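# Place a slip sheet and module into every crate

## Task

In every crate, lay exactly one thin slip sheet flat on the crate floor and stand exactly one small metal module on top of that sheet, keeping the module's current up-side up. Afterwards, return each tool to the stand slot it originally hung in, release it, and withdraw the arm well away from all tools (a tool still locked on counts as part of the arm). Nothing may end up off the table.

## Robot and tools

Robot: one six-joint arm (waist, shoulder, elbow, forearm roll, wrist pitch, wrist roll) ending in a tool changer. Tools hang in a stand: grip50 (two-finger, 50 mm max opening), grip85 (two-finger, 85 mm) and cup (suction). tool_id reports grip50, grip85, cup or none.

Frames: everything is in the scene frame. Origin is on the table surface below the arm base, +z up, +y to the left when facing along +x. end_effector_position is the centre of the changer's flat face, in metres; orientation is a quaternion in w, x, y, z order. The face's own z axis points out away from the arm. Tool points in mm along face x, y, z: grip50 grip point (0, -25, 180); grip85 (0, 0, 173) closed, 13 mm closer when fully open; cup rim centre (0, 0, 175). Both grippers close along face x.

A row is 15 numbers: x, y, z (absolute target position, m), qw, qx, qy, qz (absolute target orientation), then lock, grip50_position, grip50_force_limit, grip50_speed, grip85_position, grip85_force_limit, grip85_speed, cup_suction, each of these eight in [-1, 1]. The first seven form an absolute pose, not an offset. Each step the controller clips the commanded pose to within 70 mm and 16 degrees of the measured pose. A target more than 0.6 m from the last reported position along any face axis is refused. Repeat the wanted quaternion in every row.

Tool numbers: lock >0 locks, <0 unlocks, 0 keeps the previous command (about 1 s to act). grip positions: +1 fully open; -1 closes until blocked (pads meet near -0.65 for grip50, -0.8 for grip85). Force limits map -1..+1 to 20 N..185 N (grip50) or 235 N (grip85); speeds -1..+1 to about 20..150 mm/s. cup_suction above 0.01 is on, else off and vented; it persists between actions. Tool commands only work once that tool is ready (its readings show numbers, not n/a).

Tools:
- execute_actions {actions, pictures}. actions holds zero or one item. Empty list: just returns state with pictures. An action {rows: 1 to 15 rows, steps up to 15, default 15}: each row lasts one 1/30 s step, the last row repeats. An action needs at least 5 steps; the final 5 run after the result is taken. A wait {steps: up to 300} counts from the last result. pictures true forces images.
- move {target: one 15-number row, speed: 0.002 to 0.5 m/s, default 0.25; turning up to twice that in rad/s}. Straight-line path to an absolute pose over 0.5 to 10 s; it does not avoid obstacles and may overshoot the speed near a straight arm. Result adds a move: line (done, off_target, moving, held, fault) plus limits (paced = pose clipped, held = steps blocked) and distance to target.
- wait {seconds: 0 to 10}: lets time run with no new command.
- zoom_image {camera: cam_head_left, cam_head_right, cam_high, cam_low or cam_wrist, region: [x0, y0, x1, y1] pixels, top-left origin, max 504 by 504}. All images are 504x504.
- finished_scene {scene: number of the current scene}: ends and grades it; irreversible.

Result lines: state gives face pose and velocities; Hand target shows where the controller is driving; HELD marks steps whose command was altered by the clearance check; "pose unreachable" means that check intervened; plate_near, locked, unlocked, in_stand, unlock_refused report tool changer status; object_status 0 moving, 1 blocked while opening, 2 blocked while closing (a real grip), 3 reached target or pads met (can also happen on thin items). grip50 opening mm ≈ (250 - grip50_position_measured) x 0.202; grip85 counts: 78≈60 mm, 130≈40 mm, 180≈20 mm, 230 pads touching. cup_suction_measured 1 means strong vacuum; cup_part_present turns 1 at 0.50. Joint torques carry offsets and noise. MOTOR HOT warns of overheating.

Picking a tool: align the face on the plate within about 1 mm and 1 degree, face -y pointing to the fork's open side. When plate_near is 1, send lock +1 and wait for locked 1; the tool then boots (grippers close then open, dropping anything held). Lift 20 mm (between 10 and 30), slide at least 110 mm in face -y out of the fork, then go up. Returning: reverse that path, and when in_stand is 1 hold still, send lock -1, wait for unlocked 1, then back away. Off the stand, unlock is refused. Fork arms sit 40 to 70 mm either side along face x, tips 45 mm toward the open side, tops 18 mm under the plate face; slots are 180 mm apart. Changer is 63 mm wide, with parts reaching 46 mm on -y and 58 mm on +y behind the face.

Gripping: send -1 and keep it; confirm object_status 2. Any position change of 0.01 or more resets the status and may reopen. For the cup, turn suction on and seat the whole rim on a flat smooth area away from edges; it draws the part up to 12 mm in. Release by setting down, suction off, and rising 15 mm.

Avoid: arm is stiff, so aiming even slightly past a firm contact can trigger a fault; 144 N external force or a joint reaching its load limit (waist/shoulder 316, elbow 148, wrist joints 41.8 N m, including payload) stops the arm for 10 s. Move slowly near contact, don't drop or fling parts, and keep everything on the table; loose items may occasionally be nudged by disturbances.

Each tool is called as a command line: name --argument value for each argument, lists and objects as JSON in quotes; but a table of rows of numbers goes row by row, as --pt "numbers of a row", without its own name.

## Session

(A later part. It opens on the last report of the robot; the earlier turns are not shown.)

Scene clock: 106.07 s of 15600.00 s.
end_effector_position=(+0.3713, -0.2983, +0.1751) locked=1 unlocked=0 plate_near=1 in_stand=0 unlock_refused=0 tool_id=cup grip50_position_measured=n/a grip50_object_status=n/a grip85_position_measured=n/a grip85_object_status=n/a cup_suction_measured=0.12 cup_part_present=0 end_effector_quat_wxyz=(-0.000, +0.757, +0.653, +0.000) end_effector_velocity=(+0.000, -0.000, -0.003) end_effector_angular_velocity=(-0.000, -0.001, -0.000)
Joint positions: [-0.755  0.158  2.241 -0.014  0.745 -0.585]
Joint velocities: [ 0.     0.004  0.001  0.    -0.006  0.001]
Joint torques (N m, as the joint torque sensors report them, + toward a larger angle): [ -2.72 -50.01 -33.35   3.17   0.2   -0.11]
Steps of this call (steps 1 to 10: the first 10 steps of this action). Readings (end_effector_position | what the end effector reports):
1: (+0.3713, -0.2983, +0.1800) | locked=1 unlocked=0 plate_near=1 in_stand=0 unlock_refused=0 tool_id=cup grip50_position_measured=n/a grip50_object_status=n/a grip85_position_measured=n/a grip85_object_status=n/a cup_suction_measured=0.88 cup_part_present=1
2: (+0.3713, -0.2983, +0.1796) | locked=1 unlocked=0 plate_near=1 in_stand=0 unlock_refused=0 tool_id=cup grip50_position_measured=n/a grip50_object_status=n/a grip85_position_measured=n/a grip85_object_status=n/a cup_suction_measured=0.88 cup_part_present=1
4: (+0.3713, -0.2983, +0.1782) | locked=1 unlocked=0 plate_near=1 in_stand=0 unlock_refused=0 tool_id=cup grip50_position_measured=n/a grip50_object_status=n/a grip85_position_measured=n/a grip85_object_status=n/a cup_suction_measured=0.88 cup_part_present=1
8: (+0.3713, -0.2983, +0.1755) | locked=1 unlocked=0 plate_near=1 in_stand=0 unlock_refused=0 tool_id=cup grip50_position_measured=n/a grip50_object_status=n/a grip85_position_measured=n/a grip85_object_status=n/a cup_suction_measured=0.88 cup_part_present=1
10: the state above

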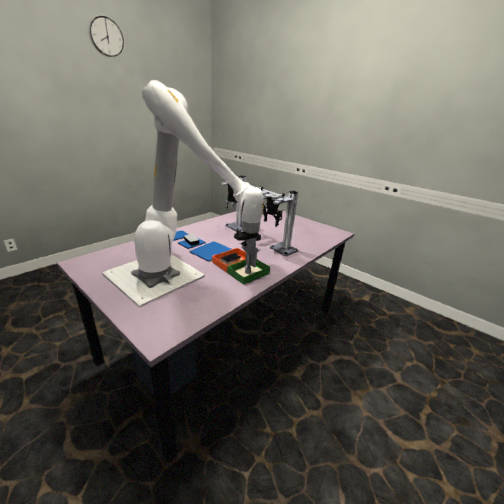

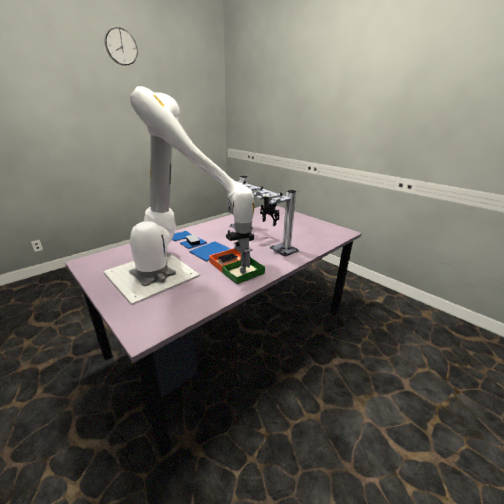

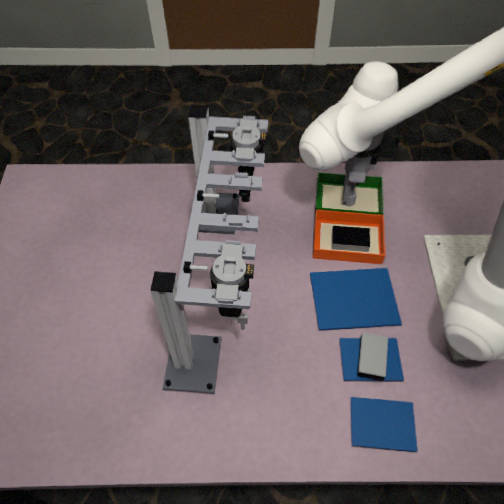

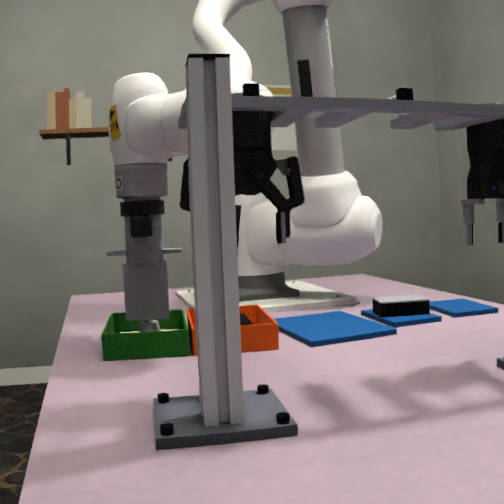

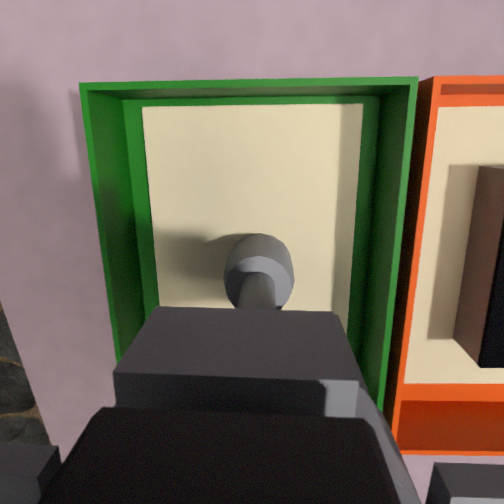

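Released. Rise, then go to the gray module.

move --target '[0.3713,-0.2983,0.25,0,0.7570,0.6534,0,1,1,0,0,1,0,0,0]' --speed 0.15

move --target '[0.3745,0.197,0.26,0,0.7771,0.6293,0,1,1,0,0,1,0,0,0]' --speed 0.35

Scene clock: 107.33 s of 15600.00 s.
end_effector_position=(+0.3713, -0.2984, +0.2500) locked=1 unlocked=0 plate_near=1 in_stand=0 unlock_refused=0 tool_id=cup grip50_position_measured=n/a grip50_object_status=n/a grip85_position_measured=n/a grip85_object_status=n/a cup_suction_measured=0.00 cup_part_present=0 end_effector_quat_wxyz=(-0.000, +0.757, +0.653, -0.000) end_effector_velocity=(-0.000, +0.000, +0.000) end_effector_angular_velocity=(+0.001, +0.001, -0.001)
Joint positions: [-0.753  0.056  2.176 -0.012  0.91  -0.586]
Joint velocities: [-0.     0.    -0.     0.     0.002  0.001]
Joint torques (N m, as the joint torque sensors report them, + toward a larger angle): [ -3.35 -44.4  -38.78   3.69   0.14   0.04]
Hand target: +0.371, -0.298, +0.250; +0.000, +0.757, +0.653, -0.000
Off your previous action's commanded pose: 0.000 m, 0 deg at its last step (step 5 of this call).
Off the commanded pose: 0.000 m, 0 deg.
Kept back: nothing.
move: done

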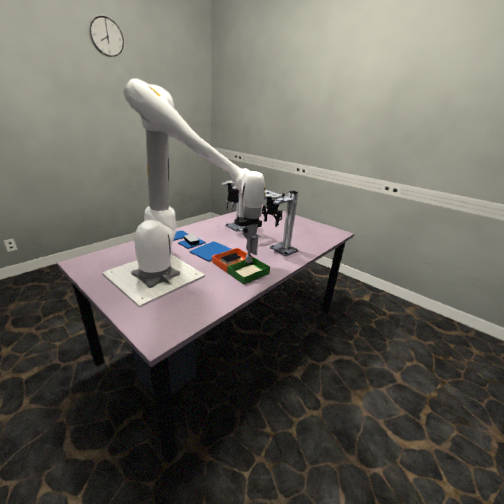

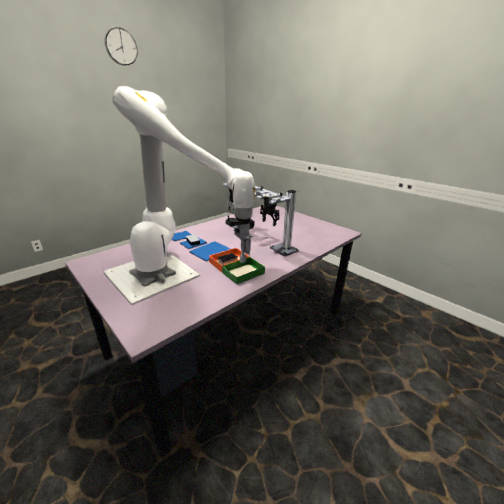

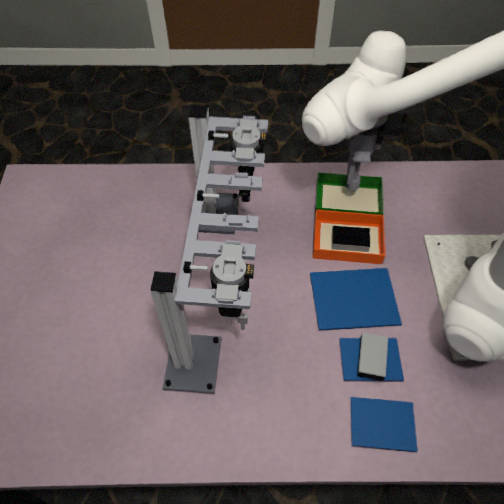

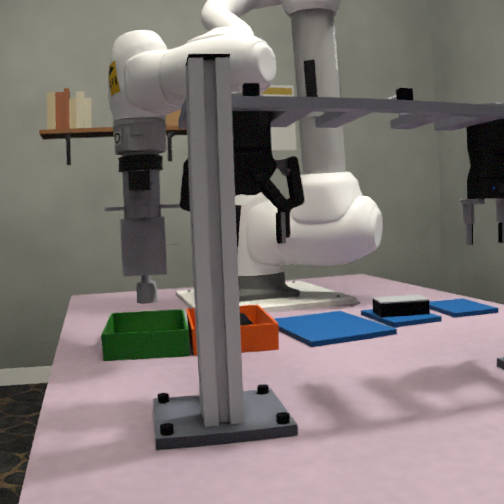

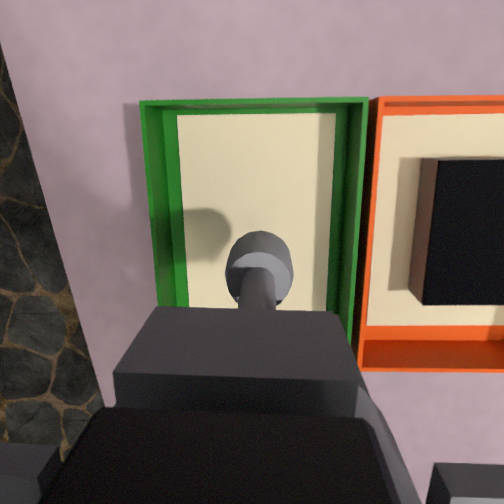

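Scene clock: 109.30 s of 15600.00 s.
end_effector_position=(+0.3755, +0.1976, +0.2601) locked=1 unlocked=0 plate_near=1 in_stand=0 unlock_refused=0 tool_id=cup grip50_position_measured=n/a grip50_object_status=n/a grip85_position_measured=n/a grip85_object_status=n/a cup_suction_measured=0.00 cup_part_present=0 end_effector_quat_wxyz=(+0.000, +0.777, +0.629, +0.001) end_effector_velocity=(+0.000, +0.000, +0.001) end_effector_angular_velocity=(-0.000, -0.002, -0.000)
Joint positions: [ 0.394 -0.031  2.249 -0.004  0.931  0.618]
Joint velocities: [ 0.001 -0.001 -0.001 -0.001 -0.     0.002]
Joint torques (N m, as the joint torque sensors report them, + toward a larger angle): [ -2.71 -34.44 -39.25   3.72  -0.05  -0.2 ]
Hand target: +0.375, +0.198, +0.260; +0.000, +0.777, +0.629, +0.001
Off the commanded pose: 0.001 m, 0 deg.
Kept back: nothing.
move: done

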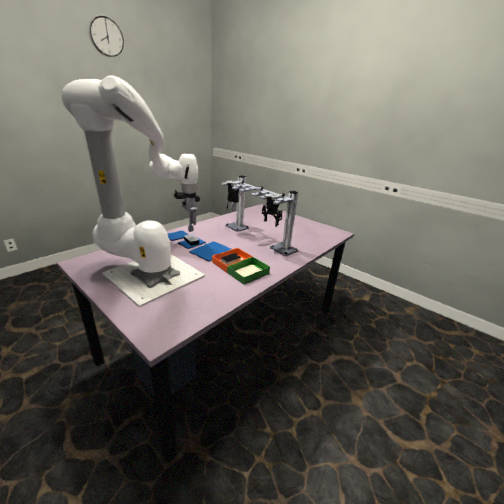

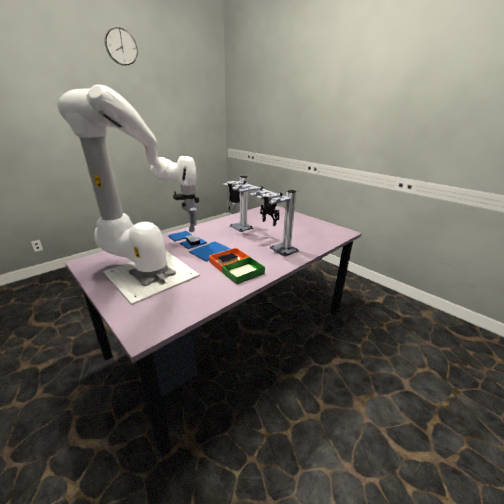

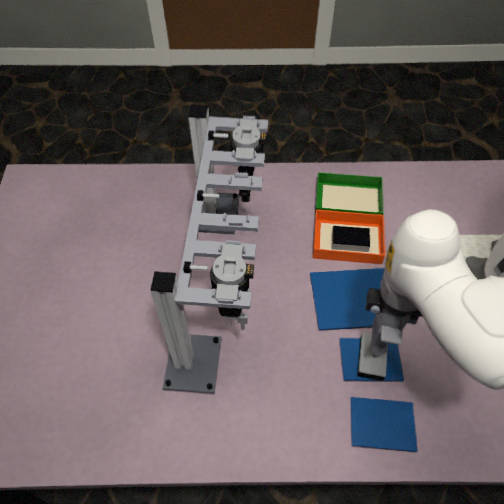

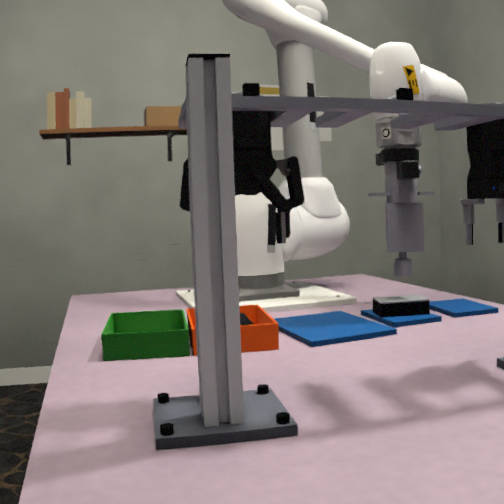

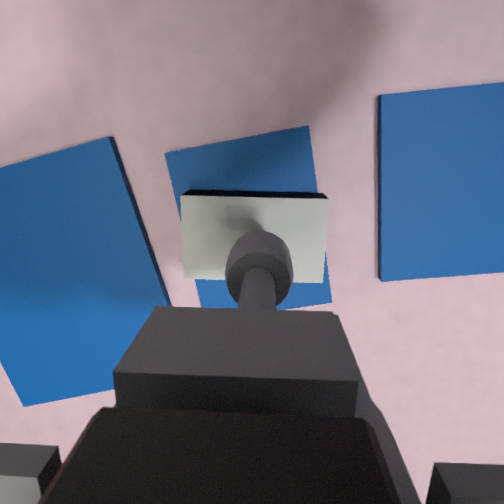

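move --target '[0.377,0.1966,0.218,0,0.7853,0.6191,0,1,1,0,0,1,0,0,1]' --speed 0.12

execute_actions --actions '[{"rows":[[0.377,0.1966,0.217,0,0.7853,0.6191,0,1,1,0,0,1,0,0,1],[0.377,0.1966,0.216,0,0.7853,0.6191,0,1,1,0,0,1,0,0,1],[0.377,0.1966,0.215,0,0.7853,0.6191,0,1,1,0,0,1,0,0,1],[0.377,0.1966,0.214,0,0.7853,0.6191,0,1,1,0,0,1,0,0,1],[0.377,0.1966,0.213,0,0.7853,0.6191,0,1,1,0,0,1,0,0,1],[0.377,0.1966,0.212,0,0.7853,0.6191,0,1,1,0,0,1,0,0,1],[0.377,0.1966,0.211,0,0.7853,0.6191,0,1,1,0,0,1,0,0,1]],"steps":15}]' --pictures true

Scene clock: 110.87 s of 15600.00 s.
end_effector_position=(+0.3770, +0.1966, +0.2180) locked=1 unlocked=0 plate_near=1 in_stand=0 unlock_refused=0 tool_id=cup grip50_position_measured=n/a grip50_object_status=n/a grip85_position_measured=n/a grip85_object_status=n/a cup_suction_measured=0.00 cup_part_present=0 end_effector_quat_wxyz=(-0.000, +0.785, +0.619, +0.000) end_effector_velocity=(-0.000, -0.000, +0.000) end_effector_angular_velocity=(+0.000, -0.001, -0.000)
Joint positions: [ 0.39   0.027  2.289 -0.004  0.834  0.64 ]
Joint velocities: [-0.    -0.001  0.    -0.    -0.     0.   ]
Joint torques (N m, as the joint torque sensors report them, + toward a larger angle): [ -3.25 -38.59 -37.44   3.55  -0.23   0.1 ]
Hand target: +0.377, +0.197, +0.218; -0.000, +0.785, +0.619, +0.000
Off the commanded pose: 0.000 m, 0 deg.
Kept back: nothing.
move: done

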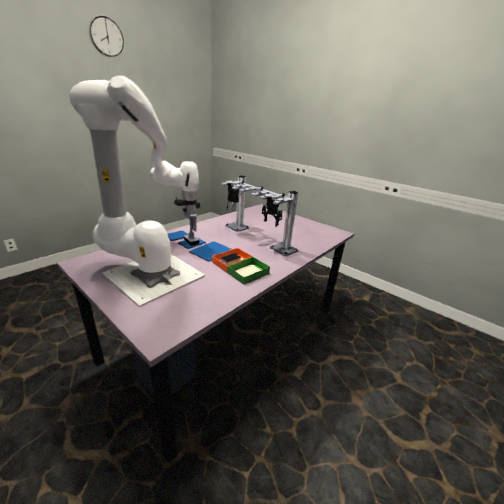

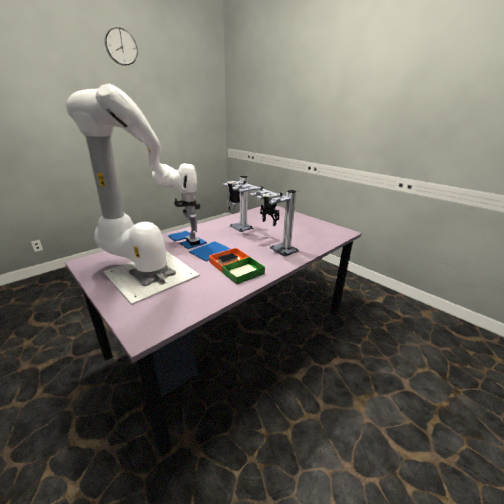

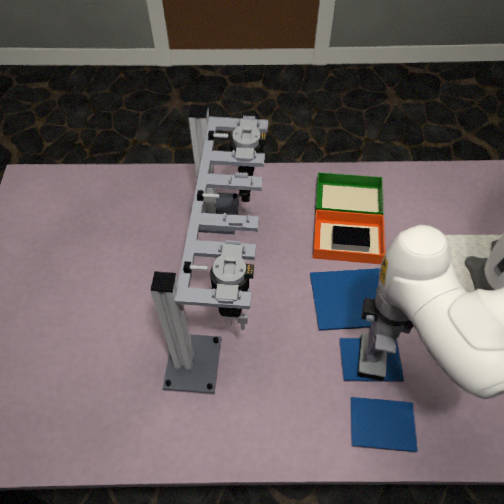

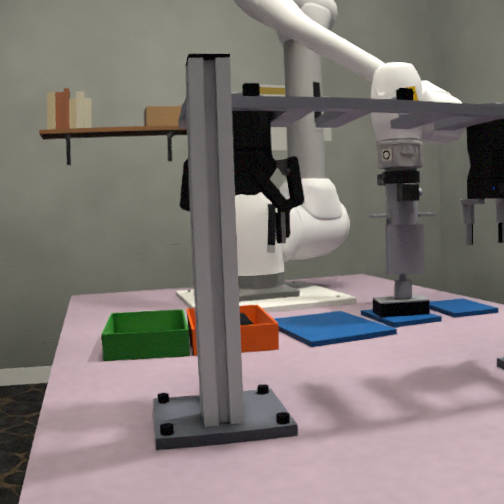

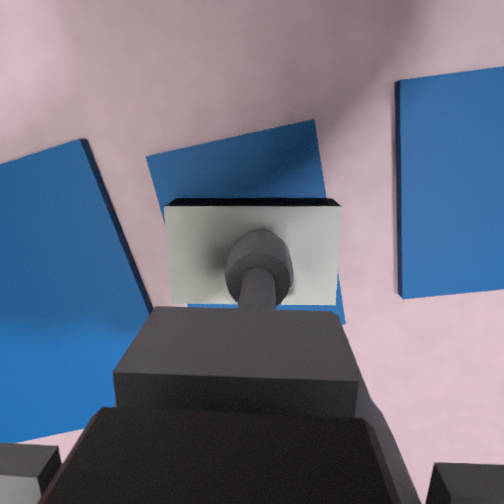

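Scene clock: 111.20 s of 15600.00 s.
end_effector_position=(+0.3770, +0.1966, +0.2114) locked=1 unlocked=0 plate_near=1 in_stand=0 unlock_refused=0 tool_id=cup grip50_position_measured=n/a grip50_object_status=n/a grip85_position_measured=n/a grip85_object_status=n/a cup_suction_measured=0.71 cup_part_present=1 end_effector_quat_wxyz=(-0.000, +0.785, +0.619, -0.000) end_effector_velocity=(+0.001, +0.000, -0.007) end_effector_angular_velocity=(+0.001, -0.002, +0.000)
Joint positions: [ 0.39   0.037  2.295 -0.004  0.819  0.641]
Joint velocities: [-0.     0.011  0.005  0.    -0.019 -0.001]
Joint torques (N m, as the joint torque sensors report them, + toward a larger angle): [ -3.33 -39.67 -37.92   3.56   0.16  -0.02]
Steps of this call (steps 1 to 10: the first 10 steps of this action). Readings (end_effector_position | what the end effector reports):
1: (+0.3770, +0.1966, +0.2180) | locked=1 unlocked=0 plate_near=1 in_stand=0 unlock_refused=0 tool_id=cup grip50_position_measured=n/a grip50_object_status=n/a grip85_position_measured=n/a grip85_object_status=n/a cup_suction_measured=0.00 cup_part_present=0
2: (+0.3770, +0.1966, +0.2176) | locked=1 unlocked=0 plate_near=1 in_stand=0 unlock_refused=0 tool_id=cup grip50_position_measured=n/a grip50_object_status=n/a grip85_position_measured=n/a grip85_object_status=n/a cup_suction_measured=0.00 cup_part_present=0
4: (+0.3770, +0.1966, +0.2162) | locked=1 unlocked=0 plate_near=1 in_stand=0 unlock_refused=0 tool_id=cup grip50_position_measured=n/a grip50_object_status=n/a grip85_position_measured=n/a grip85_object_status=n/a cup_suction_measured=0.00 cup_part_present=0
8: (+0.3770, +0.1966, +0.2124) | locked=1 unlocked=0 plate_near=1 in_stand=0 unlock_refused=0 tool_id=cup grip50_position_measured=n/a grip50_object_status=n/a grip85_position_measured=n/a grip85_object_status=n/a cup_suction_measured=0.48 cup_part_present=0
10: the state above

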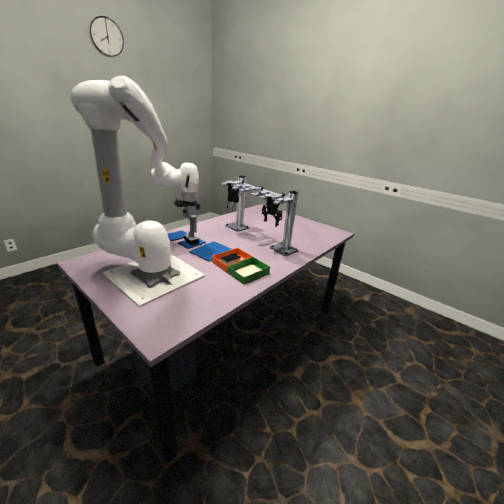

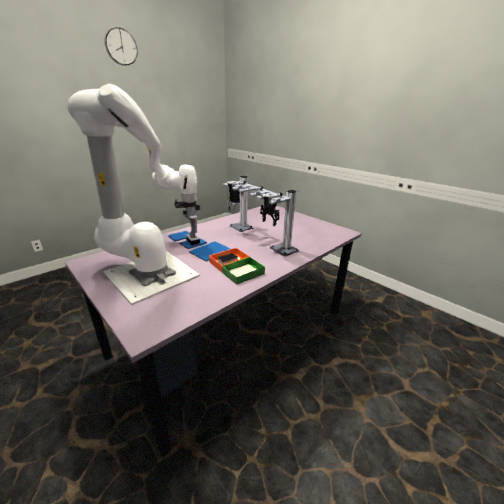

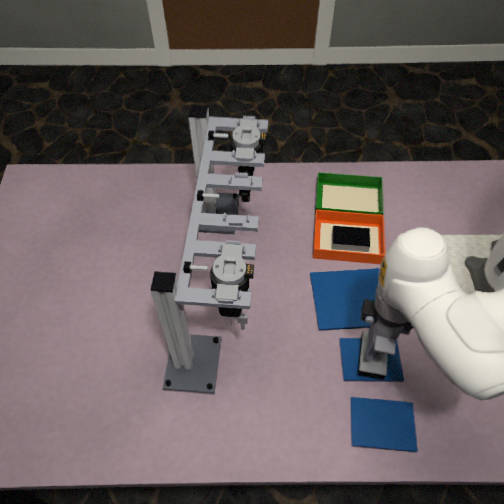

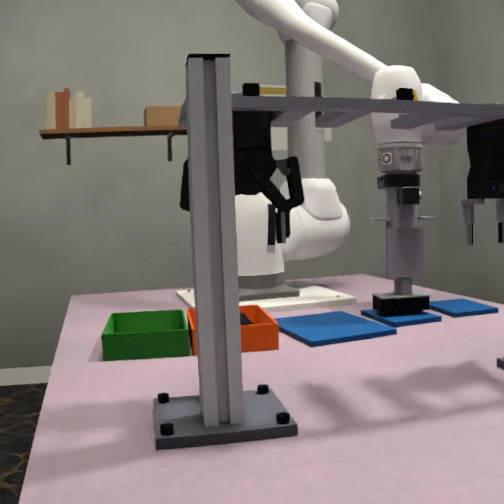

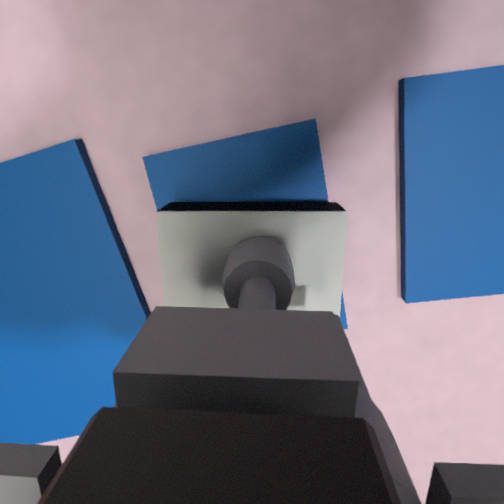

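move --target '[0.377,0.1966,0.28,0,0.7853,0.6191,0,1,1,0,0,1,0,0,1]' --speed 0.12

move --target '[0.3713,-0.2983,0.28,0,0.9973,-0.0732,0,1,1,0,0,1,0,0,1]' --speed 0.25

Scene clock: 112.57 s of 15600.00 s.
end_effector_position=(+0.3771, +0.1966, +0.2800) locked=1 unlocked=0 plate_near=1 in_stand=0 unlock_refused=0 tool_id=cup grip50_position_measured=n/a grip50_object_status=n/a grip85_position_measured=n/a grip85_object_status=n/a cup_suction_measured=0.99 cup_part_present=1 end_effector_quat_wxyz=(+0.000, +0.785, +0.619, -0.000) end_effector_velocity=(+0.000, +0.000, +0.000) end_effector_angular_velocity=(-0.001, +0.001, -0.000)
Joint positions: [ 0.39  -0.052  2.226 -0.004  0.978  0.641]
Joint velocities: [ 0.     0.001 -0.001 -0.     0.001  0.   ]
Joint torques (N m, as the joint torque sensors report them, + toward a larger angle): [ -4.21 -32.66 -41.23   3.91  -0.03  -0.02]
Hand target: +0.377, +0.197, +0.280; +0.000, +0.785, +0.619, -0.000
Off your previous action's commanded pose: 0.000 m, 0 deg at its last step (step 5 of this call).
Off the commanded pose: 0.000 m, 0 deg.
Kept back: nothing.
move: done

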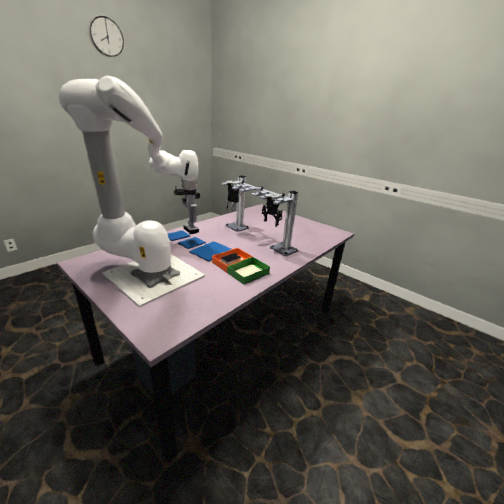

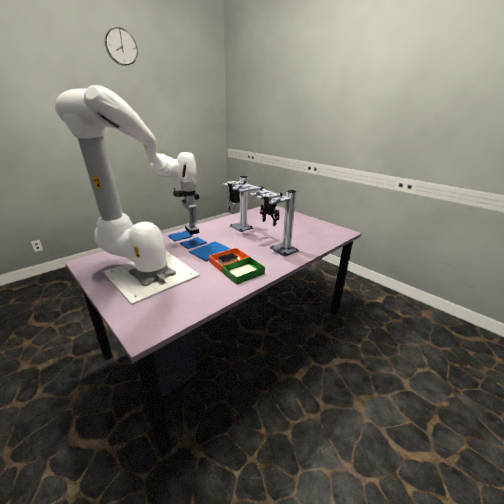

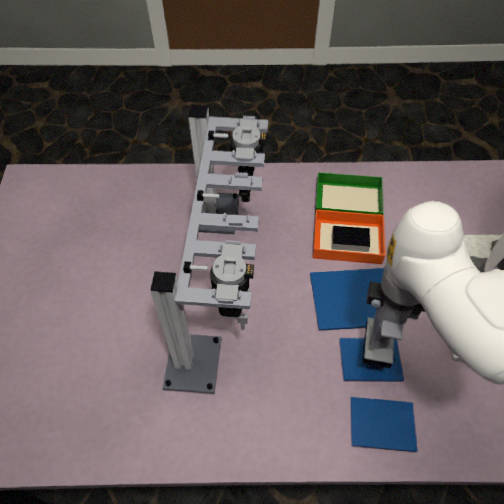

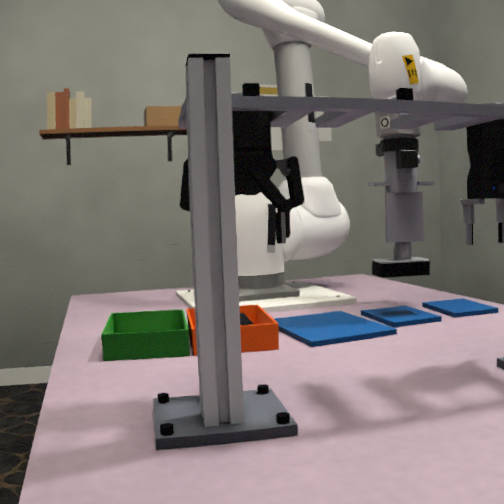

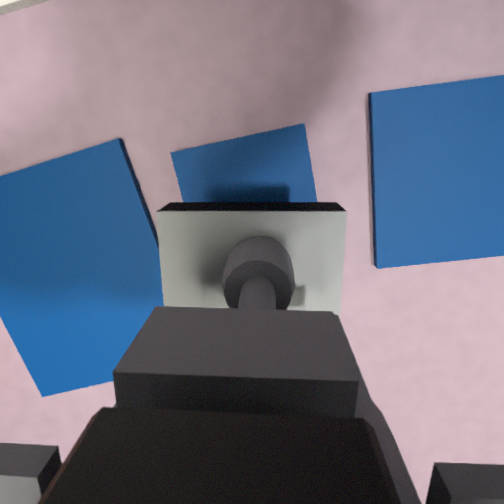

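Scene clock: 115.93 s of 15600.00 s.
end_effector_position=(+0.3704, -0.2990, +0.2799) locked=1 unlocked=0 plate_near=1 in_stand=0 unlock_refused=0 tool_id=cup grip50_position_measured=n/a grip50_object_status=n/a grip85_position_measured=n/a grip85_object_status=n/a cup_suction_measured=0.99 cup_part_present=1 end_effector_quat_wxyz=(+0.000, +0.997, -0.073, -0.001) end_effector_velocity=(-0.000, -0.001, +0.000) end_effector_angular_velocity=(+0.000, +0.000, -0.002)
Joint positions: [-0.755  0.021  2.146 -0.013  0.976  0.982]
Joint velocities: [-0.001  0.    -0.001 -0.     0.001  0.001]
Joint torques (N m, as the joint torque sensors report them, + toward a larger angle): [ -1.98 -43.33 -41.8    3.74   0.04   0.04]
Hand target: +0.370, -0.299, +0.280; +0.000, +0.997, -0.073, -0.001
Off the commanded pose: 0.001 m, 0 deg.
Kept back: nothing.
move: done

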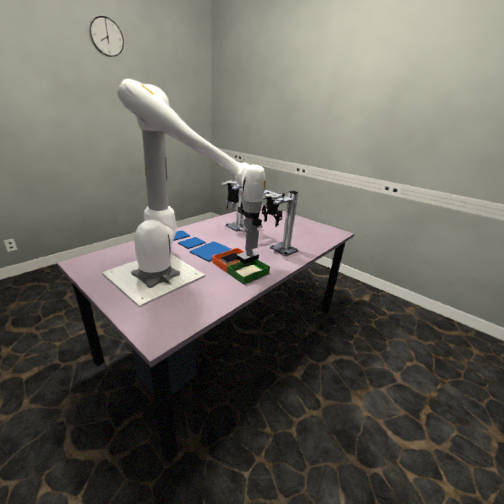

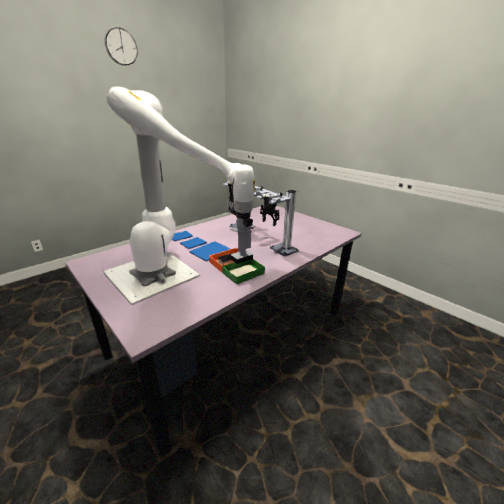

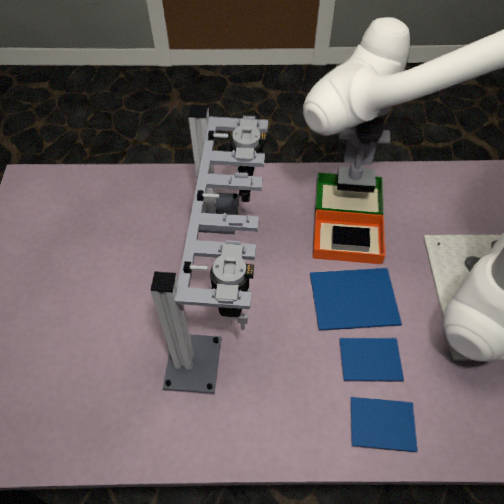

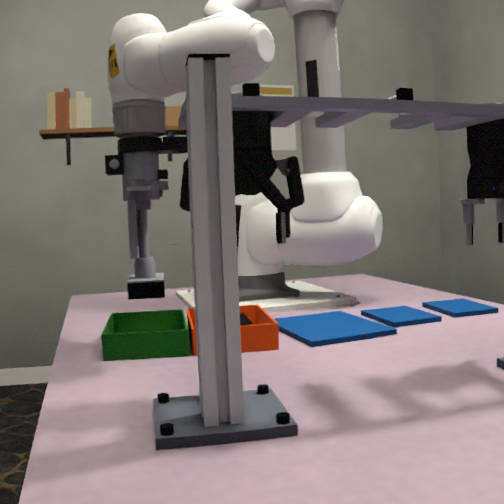

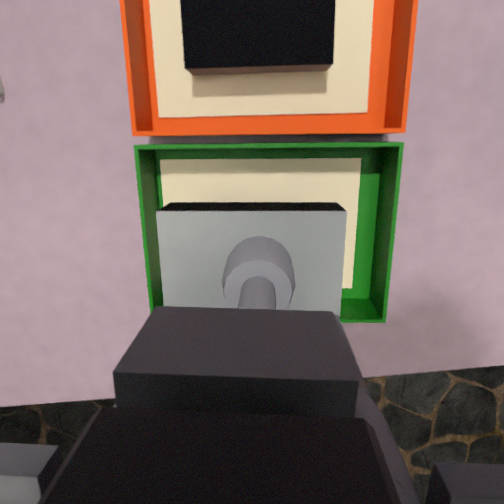

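move --target '[0.3713,-0.2983,0.245,0,0.9973,-0.0732,0,1,1,0,0,1,0,0,1]' --speed 0.08

zoom_image --camera "cam_wrist" --region '[80, 100, 440, 340]'

Scene clock: 117.07 s of 15600.00 s.
end_effector_position=(+0.3713, -0.2983, +0.2450) locked=1 unlocked=0 plate_near=1 in_stand=0 unlock_refused=0 tool_id=cup grip50_position_measured=n/a grip50_object_status=n/a grip85_position_measured=n/a grip85_object_status=n/a cup_suction_measured=0.99 cup_part_present=1 end_effector_quat_wxyz=(-0.000, +0.997, -0.073, +0.000) end_effector_velocity=(-0.000, +0.000, -0.001) end_effector_angular_velocity=(+0.001, +0.001, +0.000)
Joint positions: [-0.753  0.062  2.181 -0.012  0.9    0.984]
Joint velocities: [-0.     0.001  0.001 -0.    -0.001 -0.   ]
Joint torques (N m, as the joint torque sensors report them, + toward a larger angle): [ -2.98 -45.74 -39.15   3.68  -0.02  -0.02]
Hand target: +0.371, -0.298, +0.245; -0.000, +0.997, -0.073, +0.000
Off the commanded pose: 0.000 m, 0 deg.
Kept back: nothing.
move: done

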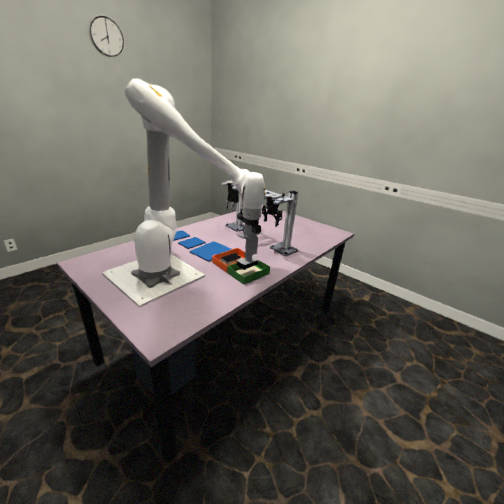

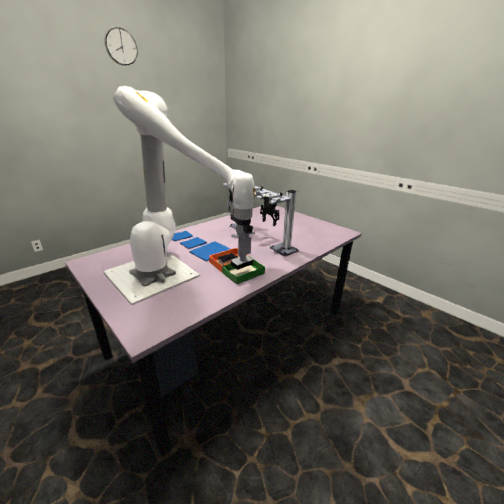

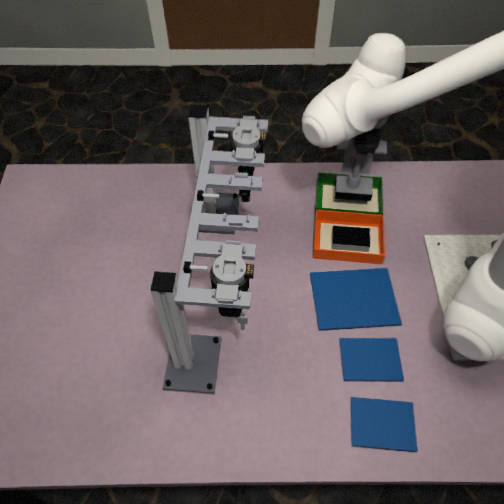

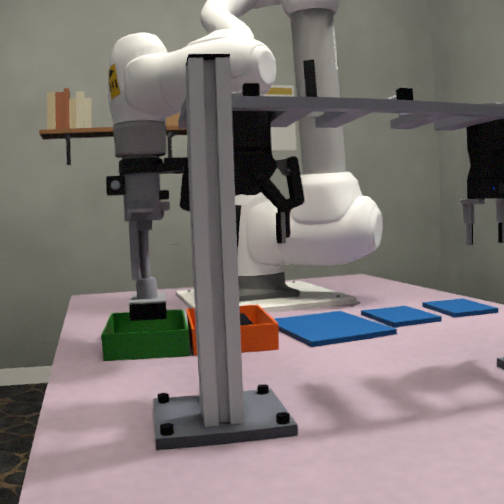

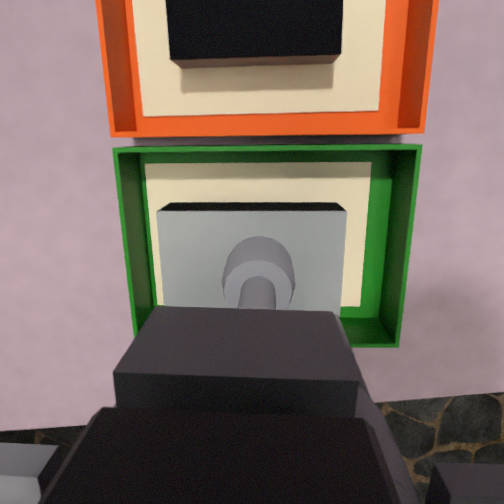

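Region (80, 100, 440, 340) of cam_wrist's 504x504 image, scaled by 1.400, with more detail than that image has.

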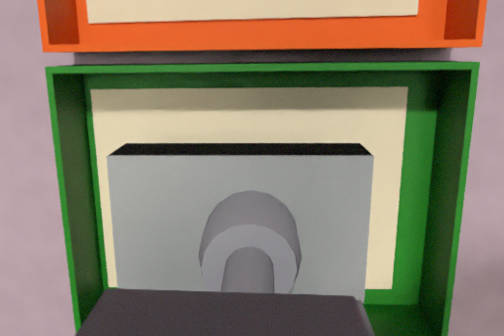

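move --target '[0.3727,-0.3026,0.212,0,0.9973,-0.0732,0,1,1,0,0,1,0,0,1]' --speed 0.06

Scene clock: 119.53 s of 15600.00 s.
end_effector_position=(+0.3727, -0.3026, +0.2120) locked=1 unlocked=0 plate_near=1 in_stand=0 unlock_refused=0 tool_id=cup grip50_position_measured=n/a grip50_object_status=n/a grip85_position_measured=n/a grip85_object_status=n/a cup_suction_measured=0.99 cup_part_present=1 end_effector_quat_wxyz=(-0.000, +0.997, -0.073, +0.000) end_effector_velocity=(-0.000, -0.000, -0.000) end_effector_angular_velocity=(-0.000, +0.000, +0.000)
Joint positions: [-0.759  0.11   2.205 -0.013  0.828  0.98 ]
Joint velocities: [-0.     0.001  0.    -0.    -0.001 -0.001]
Joint torques (N m, as the joint torque sensors report them, + toward a larger angle): [ -2.88 -49.12 -37.46   3.54   0.24  -0.08]
Hand target: +0.373, -0.303, +0.212; -0.000, +0.997, -0.073, +0.000
Off the commanded pose: 0.000 m, 0 deg.
Kept back: nothing.
move: done

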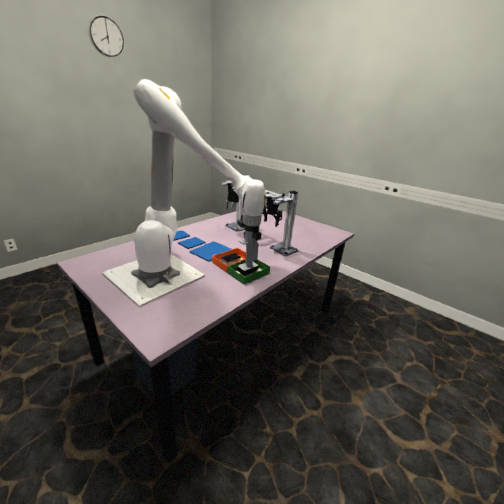

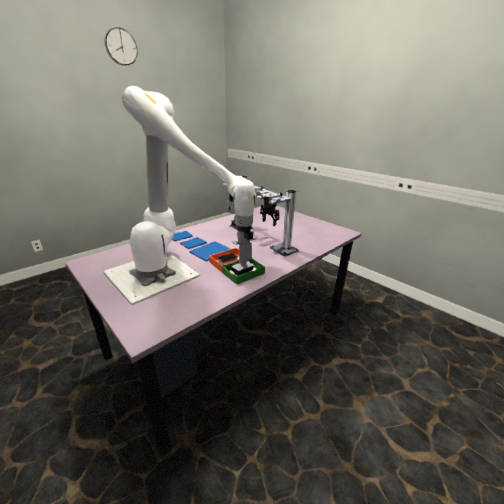

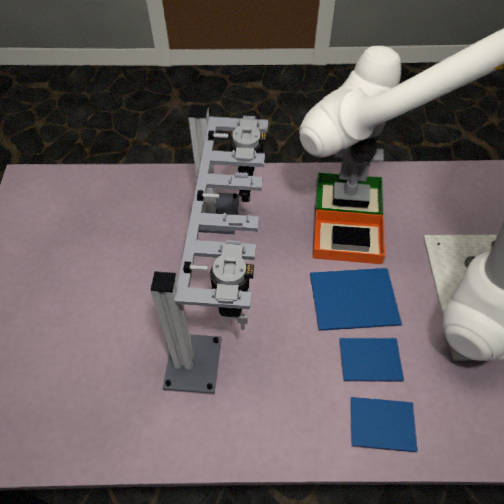

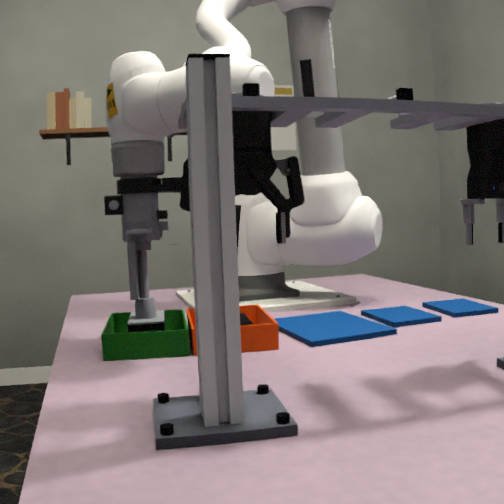

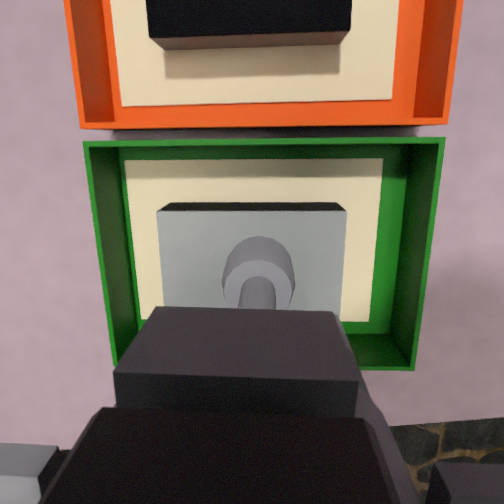

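execute_actions --actions '[{"rows":[[0.3727,-0.3026,0.211,0,0.9973,-0.0732,0,1,1,0,0,1,0,0,1],[0.3727,-0.3026,0.210,0,0.9973,-0.0732,0,1,1,0,0,1,0,0,1],[0.3727,-0.3026,0.209,0,0.9973,-0.0732,0,1,1,0,0,1,0,0,1],[0.3727,-0.3026,0.208,0,0.9973,-0.0732,0,1,1,0,0,1,0,0,1],[0.3727,-0.3026,0.207,0,0.9973,-0.0732,0,1,1,0,0,1,0,0,1],[0.3727,-0.3026,0.206,0,0.9973,-0.0732,0,1,1,0,0,1,0,0,1],[0.3727,-0.3026,0.205,0,0.9973,-0.0732,0,1,1,0,0,1,0,0,1],[0.3727,-0.3026,0.204,0,0.9973,-0.0732,0,1,1,0,0,1,0,0,1],[0.3727,-0.3026,0.2035,0,0.9973,-0.0732,0,1,1,0,0,1,0,0,1],[0.3727,-0.3026,0.203,0,0.9973,-0.0732,0,1,1,0,0,1,0,0,1],[0.3727,-0.3026,0.203,0,0.9973,-0.0732,0,1,1,0,0,1,0,0,1],[0.3727,-0.3026,0.203,0,0.9973,-0.0732,0,1,1,0,0,1,0,0,1],[0.3727,-0.3026,0.203,0,0.9973,-0.0732,0,1,1,0,0,1,0,0,1],[0.3727,-0.3026,0.203,0,0.9973,-0.0732,0,1,1,0,0,1,0,0,0]],"steps":15}]'

execute_actions --actions '[{"rows":[[0.3727,-0.3026,0.203,0,0.9973,-0.0732,0,1,1,0,0,1,0,0,0]],"steps":8}]'

move --target '[0.3727,-0.3026,0.26,0,0.9973,-0.0732,0,1,1,0,0,1,0,0,0]' --speed 0.15

Scene clock: 120.47 s of 15600.00 s.
end_effector_position=(+0.3727, -0.3026, +0.2046) locked=1 unlocked=0 plate_near=1 in_stand=0 unlock_refused=0 tool_id=cup grip50_position_measured=n/a grip50_object_status=n/a grip85_position_measured=n/a grip85_object_status=n/a cup_suction_measured=0.99 cup_part_present=1 end_effector_quat_wxyz=(-0.000, +0.997, -0.073, -0.000) end_effector_velocity=(+0.000, +0.000, -0.023) end_effector_angular_velocity=(+0.001, +0.001, -0.000)
Joint positions: [-0.759  0.12   2.211 -0.013  0.811  0.98 ]
Joint velocities: [-0.     0.032  0.019 -0.    -0.05   0.001]
Joint torques (N m, as the joint torque sensors report them, + toward a larger angle): [ -2.16 -50.18 -37.46   3.31  -0.09   0.16]
Steps of this call (steps 1 to 18: nothing new was sent; steps 19 to 28: the first 10 steps of this action). Readings (end_effector_position | what the end effector reports):
19: (+0.3727, -0.3026, +0.2120) | locked=1 unlocked=0 plate_near=1 in_stand=0 unlock_refused=0 tool_id=cup grip50_position_measured=n/a grip50_object_status=n/a grip85_position_measured=n/a grip85_object_status=n/a cup_suction_measured=0.99 cup_part_present=1
20: (+0.3727, -0.3026, +0.2116) | locked=1 unlocked=0 plate_near=1 in_stand=0 unlock_refused=0 tool_id=cup grip50_position_measured=n/a grip50_object_status=n/a grip85_position_measured=n/a grip85_object_status=n/a cup_suction_measured=0.99 cup_part_present=1
22: (+0.3727, -0.3026, +0.2102) | locked=1 unlocked=0 plate_near=1 in_stand=0 unlock_refused=0 tool_id=cup grip50_position_measured=n/a grip50_object_status=n/a grip85_position_measured=n/a grip85_object_status=n/a cup_suction_measured=0.99 cup_part_present=1
26: (+0.3727, -0.3026, +0.2064) | locked=1 unlocked=0 plate_near=1 in_stand=0 unlock_refused=0 tool_id=cup grip50_position_measured=n/a grip50_object_status=n/a grip85_position_measured=n/a grip85_object_status=n/a cup_suction_measured=0.99 cup_part_present=1
28: the state above

Scene clock: 120.73 s of 15600.00 s.
end_effector_position=(+0.3727, -0.3026, +0.2031) locked=1 unlocked=0 plate_near=1 in_stand=0 unlock_refused=0 tool_id=cup grip50_position_measured=n/a grip50_object_status=n/a grip85_position_measured=n/a grip85_object_status=n/a cup_suction_measured=0.00 cup_part_present=0 end_effector_quat_wxyz=(+0.000, +0.997, -0.073, +0.000) end_effector_velocity=(+0.000, +0.000, -0.001) end_effector_angular_velocity=(+0.002, +0.002, +0.000)
Joint positions: [-0.759  0.122  2.212 -0.013  0.808  0.98 ]
Joint velocities: [ 0.     0.002  0.     0.    -0.    -0.   ]
Joint torques (N m, as the joint torque sensors report them, + toward a larger angle): [ -3.27 -44.79 -33.11   3.62  -0.32   0.07]
Off your previous action's commanded pose: 0.000 m, 0 deg at its last step (step 5 of this call).
Steps of this call (steps 1 to 5: the last 5 steps of your previous action; steps 6 to 8: the first 3 steps of this action). Readings (end_effector_position | what the end effector reports):
6: (+0.3727, -0.3026, +0.2031) | locked=1 unlocked=0 plate_near=1 in_stand=0 unlock_refused=0 tool_id=cup grip50_position_measured=n/a grip50_object_status=n/a grip85_position_measured=n/a grip85_object_status=n/a cup_suction_measured=0.00 cup_part_present=0
7: (+0.3727, -0.3026, +0.2031) | locked=1 unlocked=0 plate_near=1 in_stand=0 unlock_refused=0 tool_id=cup grip50_position_measured=n/a grip50_object_status=n/a grip85_position_measured=n/a grip85_object_status=n/a cup_suction_measured=0.00 cup_part_present=0
8: the state above

Scene clock: 121.93 s of 15600.00 s.
end_effector_position=(+0.3727, -0.3027, +0.2600) locked=1 unlocked=0 plate_near=1 in_stand=0 unlock_refused=0 tool_id=cup grip50_position_measured=n/a grip50_object_status=n/a grip85_position_measured=n/a grip85_object_status=n/a cup_suction_measured=0.00 cup_part_present=0 end_effector_quat_wxyz=(+0.000, +0.997, -0.073, -0.000) end_effector_velocity=(+0.000, -0.000, +0.000) end_effector_angular_velocity=(-0.000, +0.000, +0.000)
Joint positions: [-0.758  0.05   2.16  -0.012  0.932  0.98 ]
Joint velocities: [ 0.    -0.    -0.001 -0.     0.001  0.   ]
Joint torques (N m, as the joint torque sensors report them, + toward a larger angle): [ -3.48 -44.06 -40.08   3.67  -0.07  -0.07]
Hand target: +0.373, -0.303, +0.260; +0.000, +0.997, -0.073, -0.000
Off your previous action's commanded pose: 0.000 m, 0 deg at its last step (step 5 of this call).
Off the commanded pose: 0.000 m, 0 deg.
Kept back: nothing.
move: done

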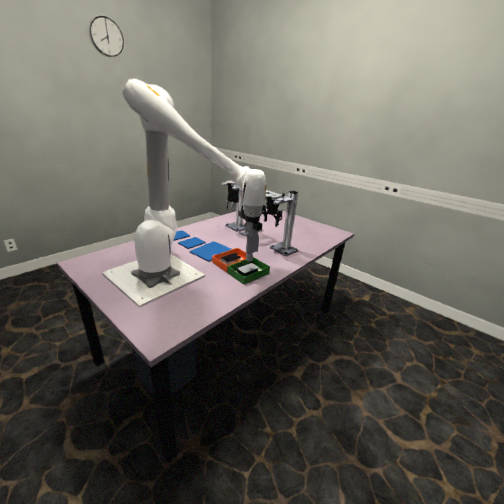

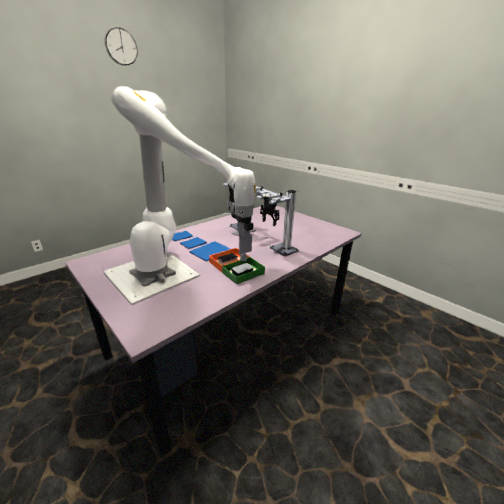

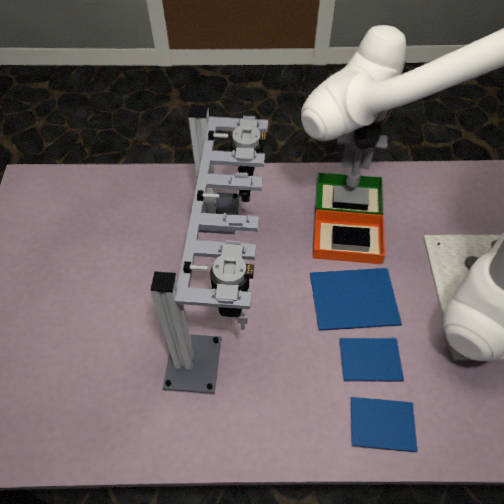

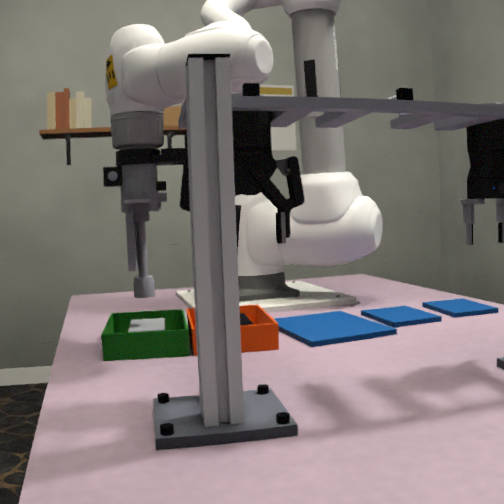

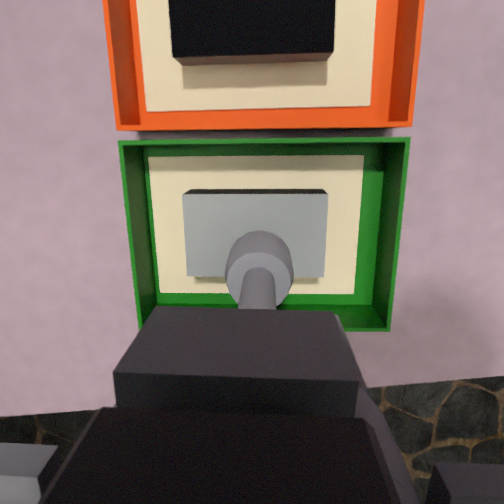

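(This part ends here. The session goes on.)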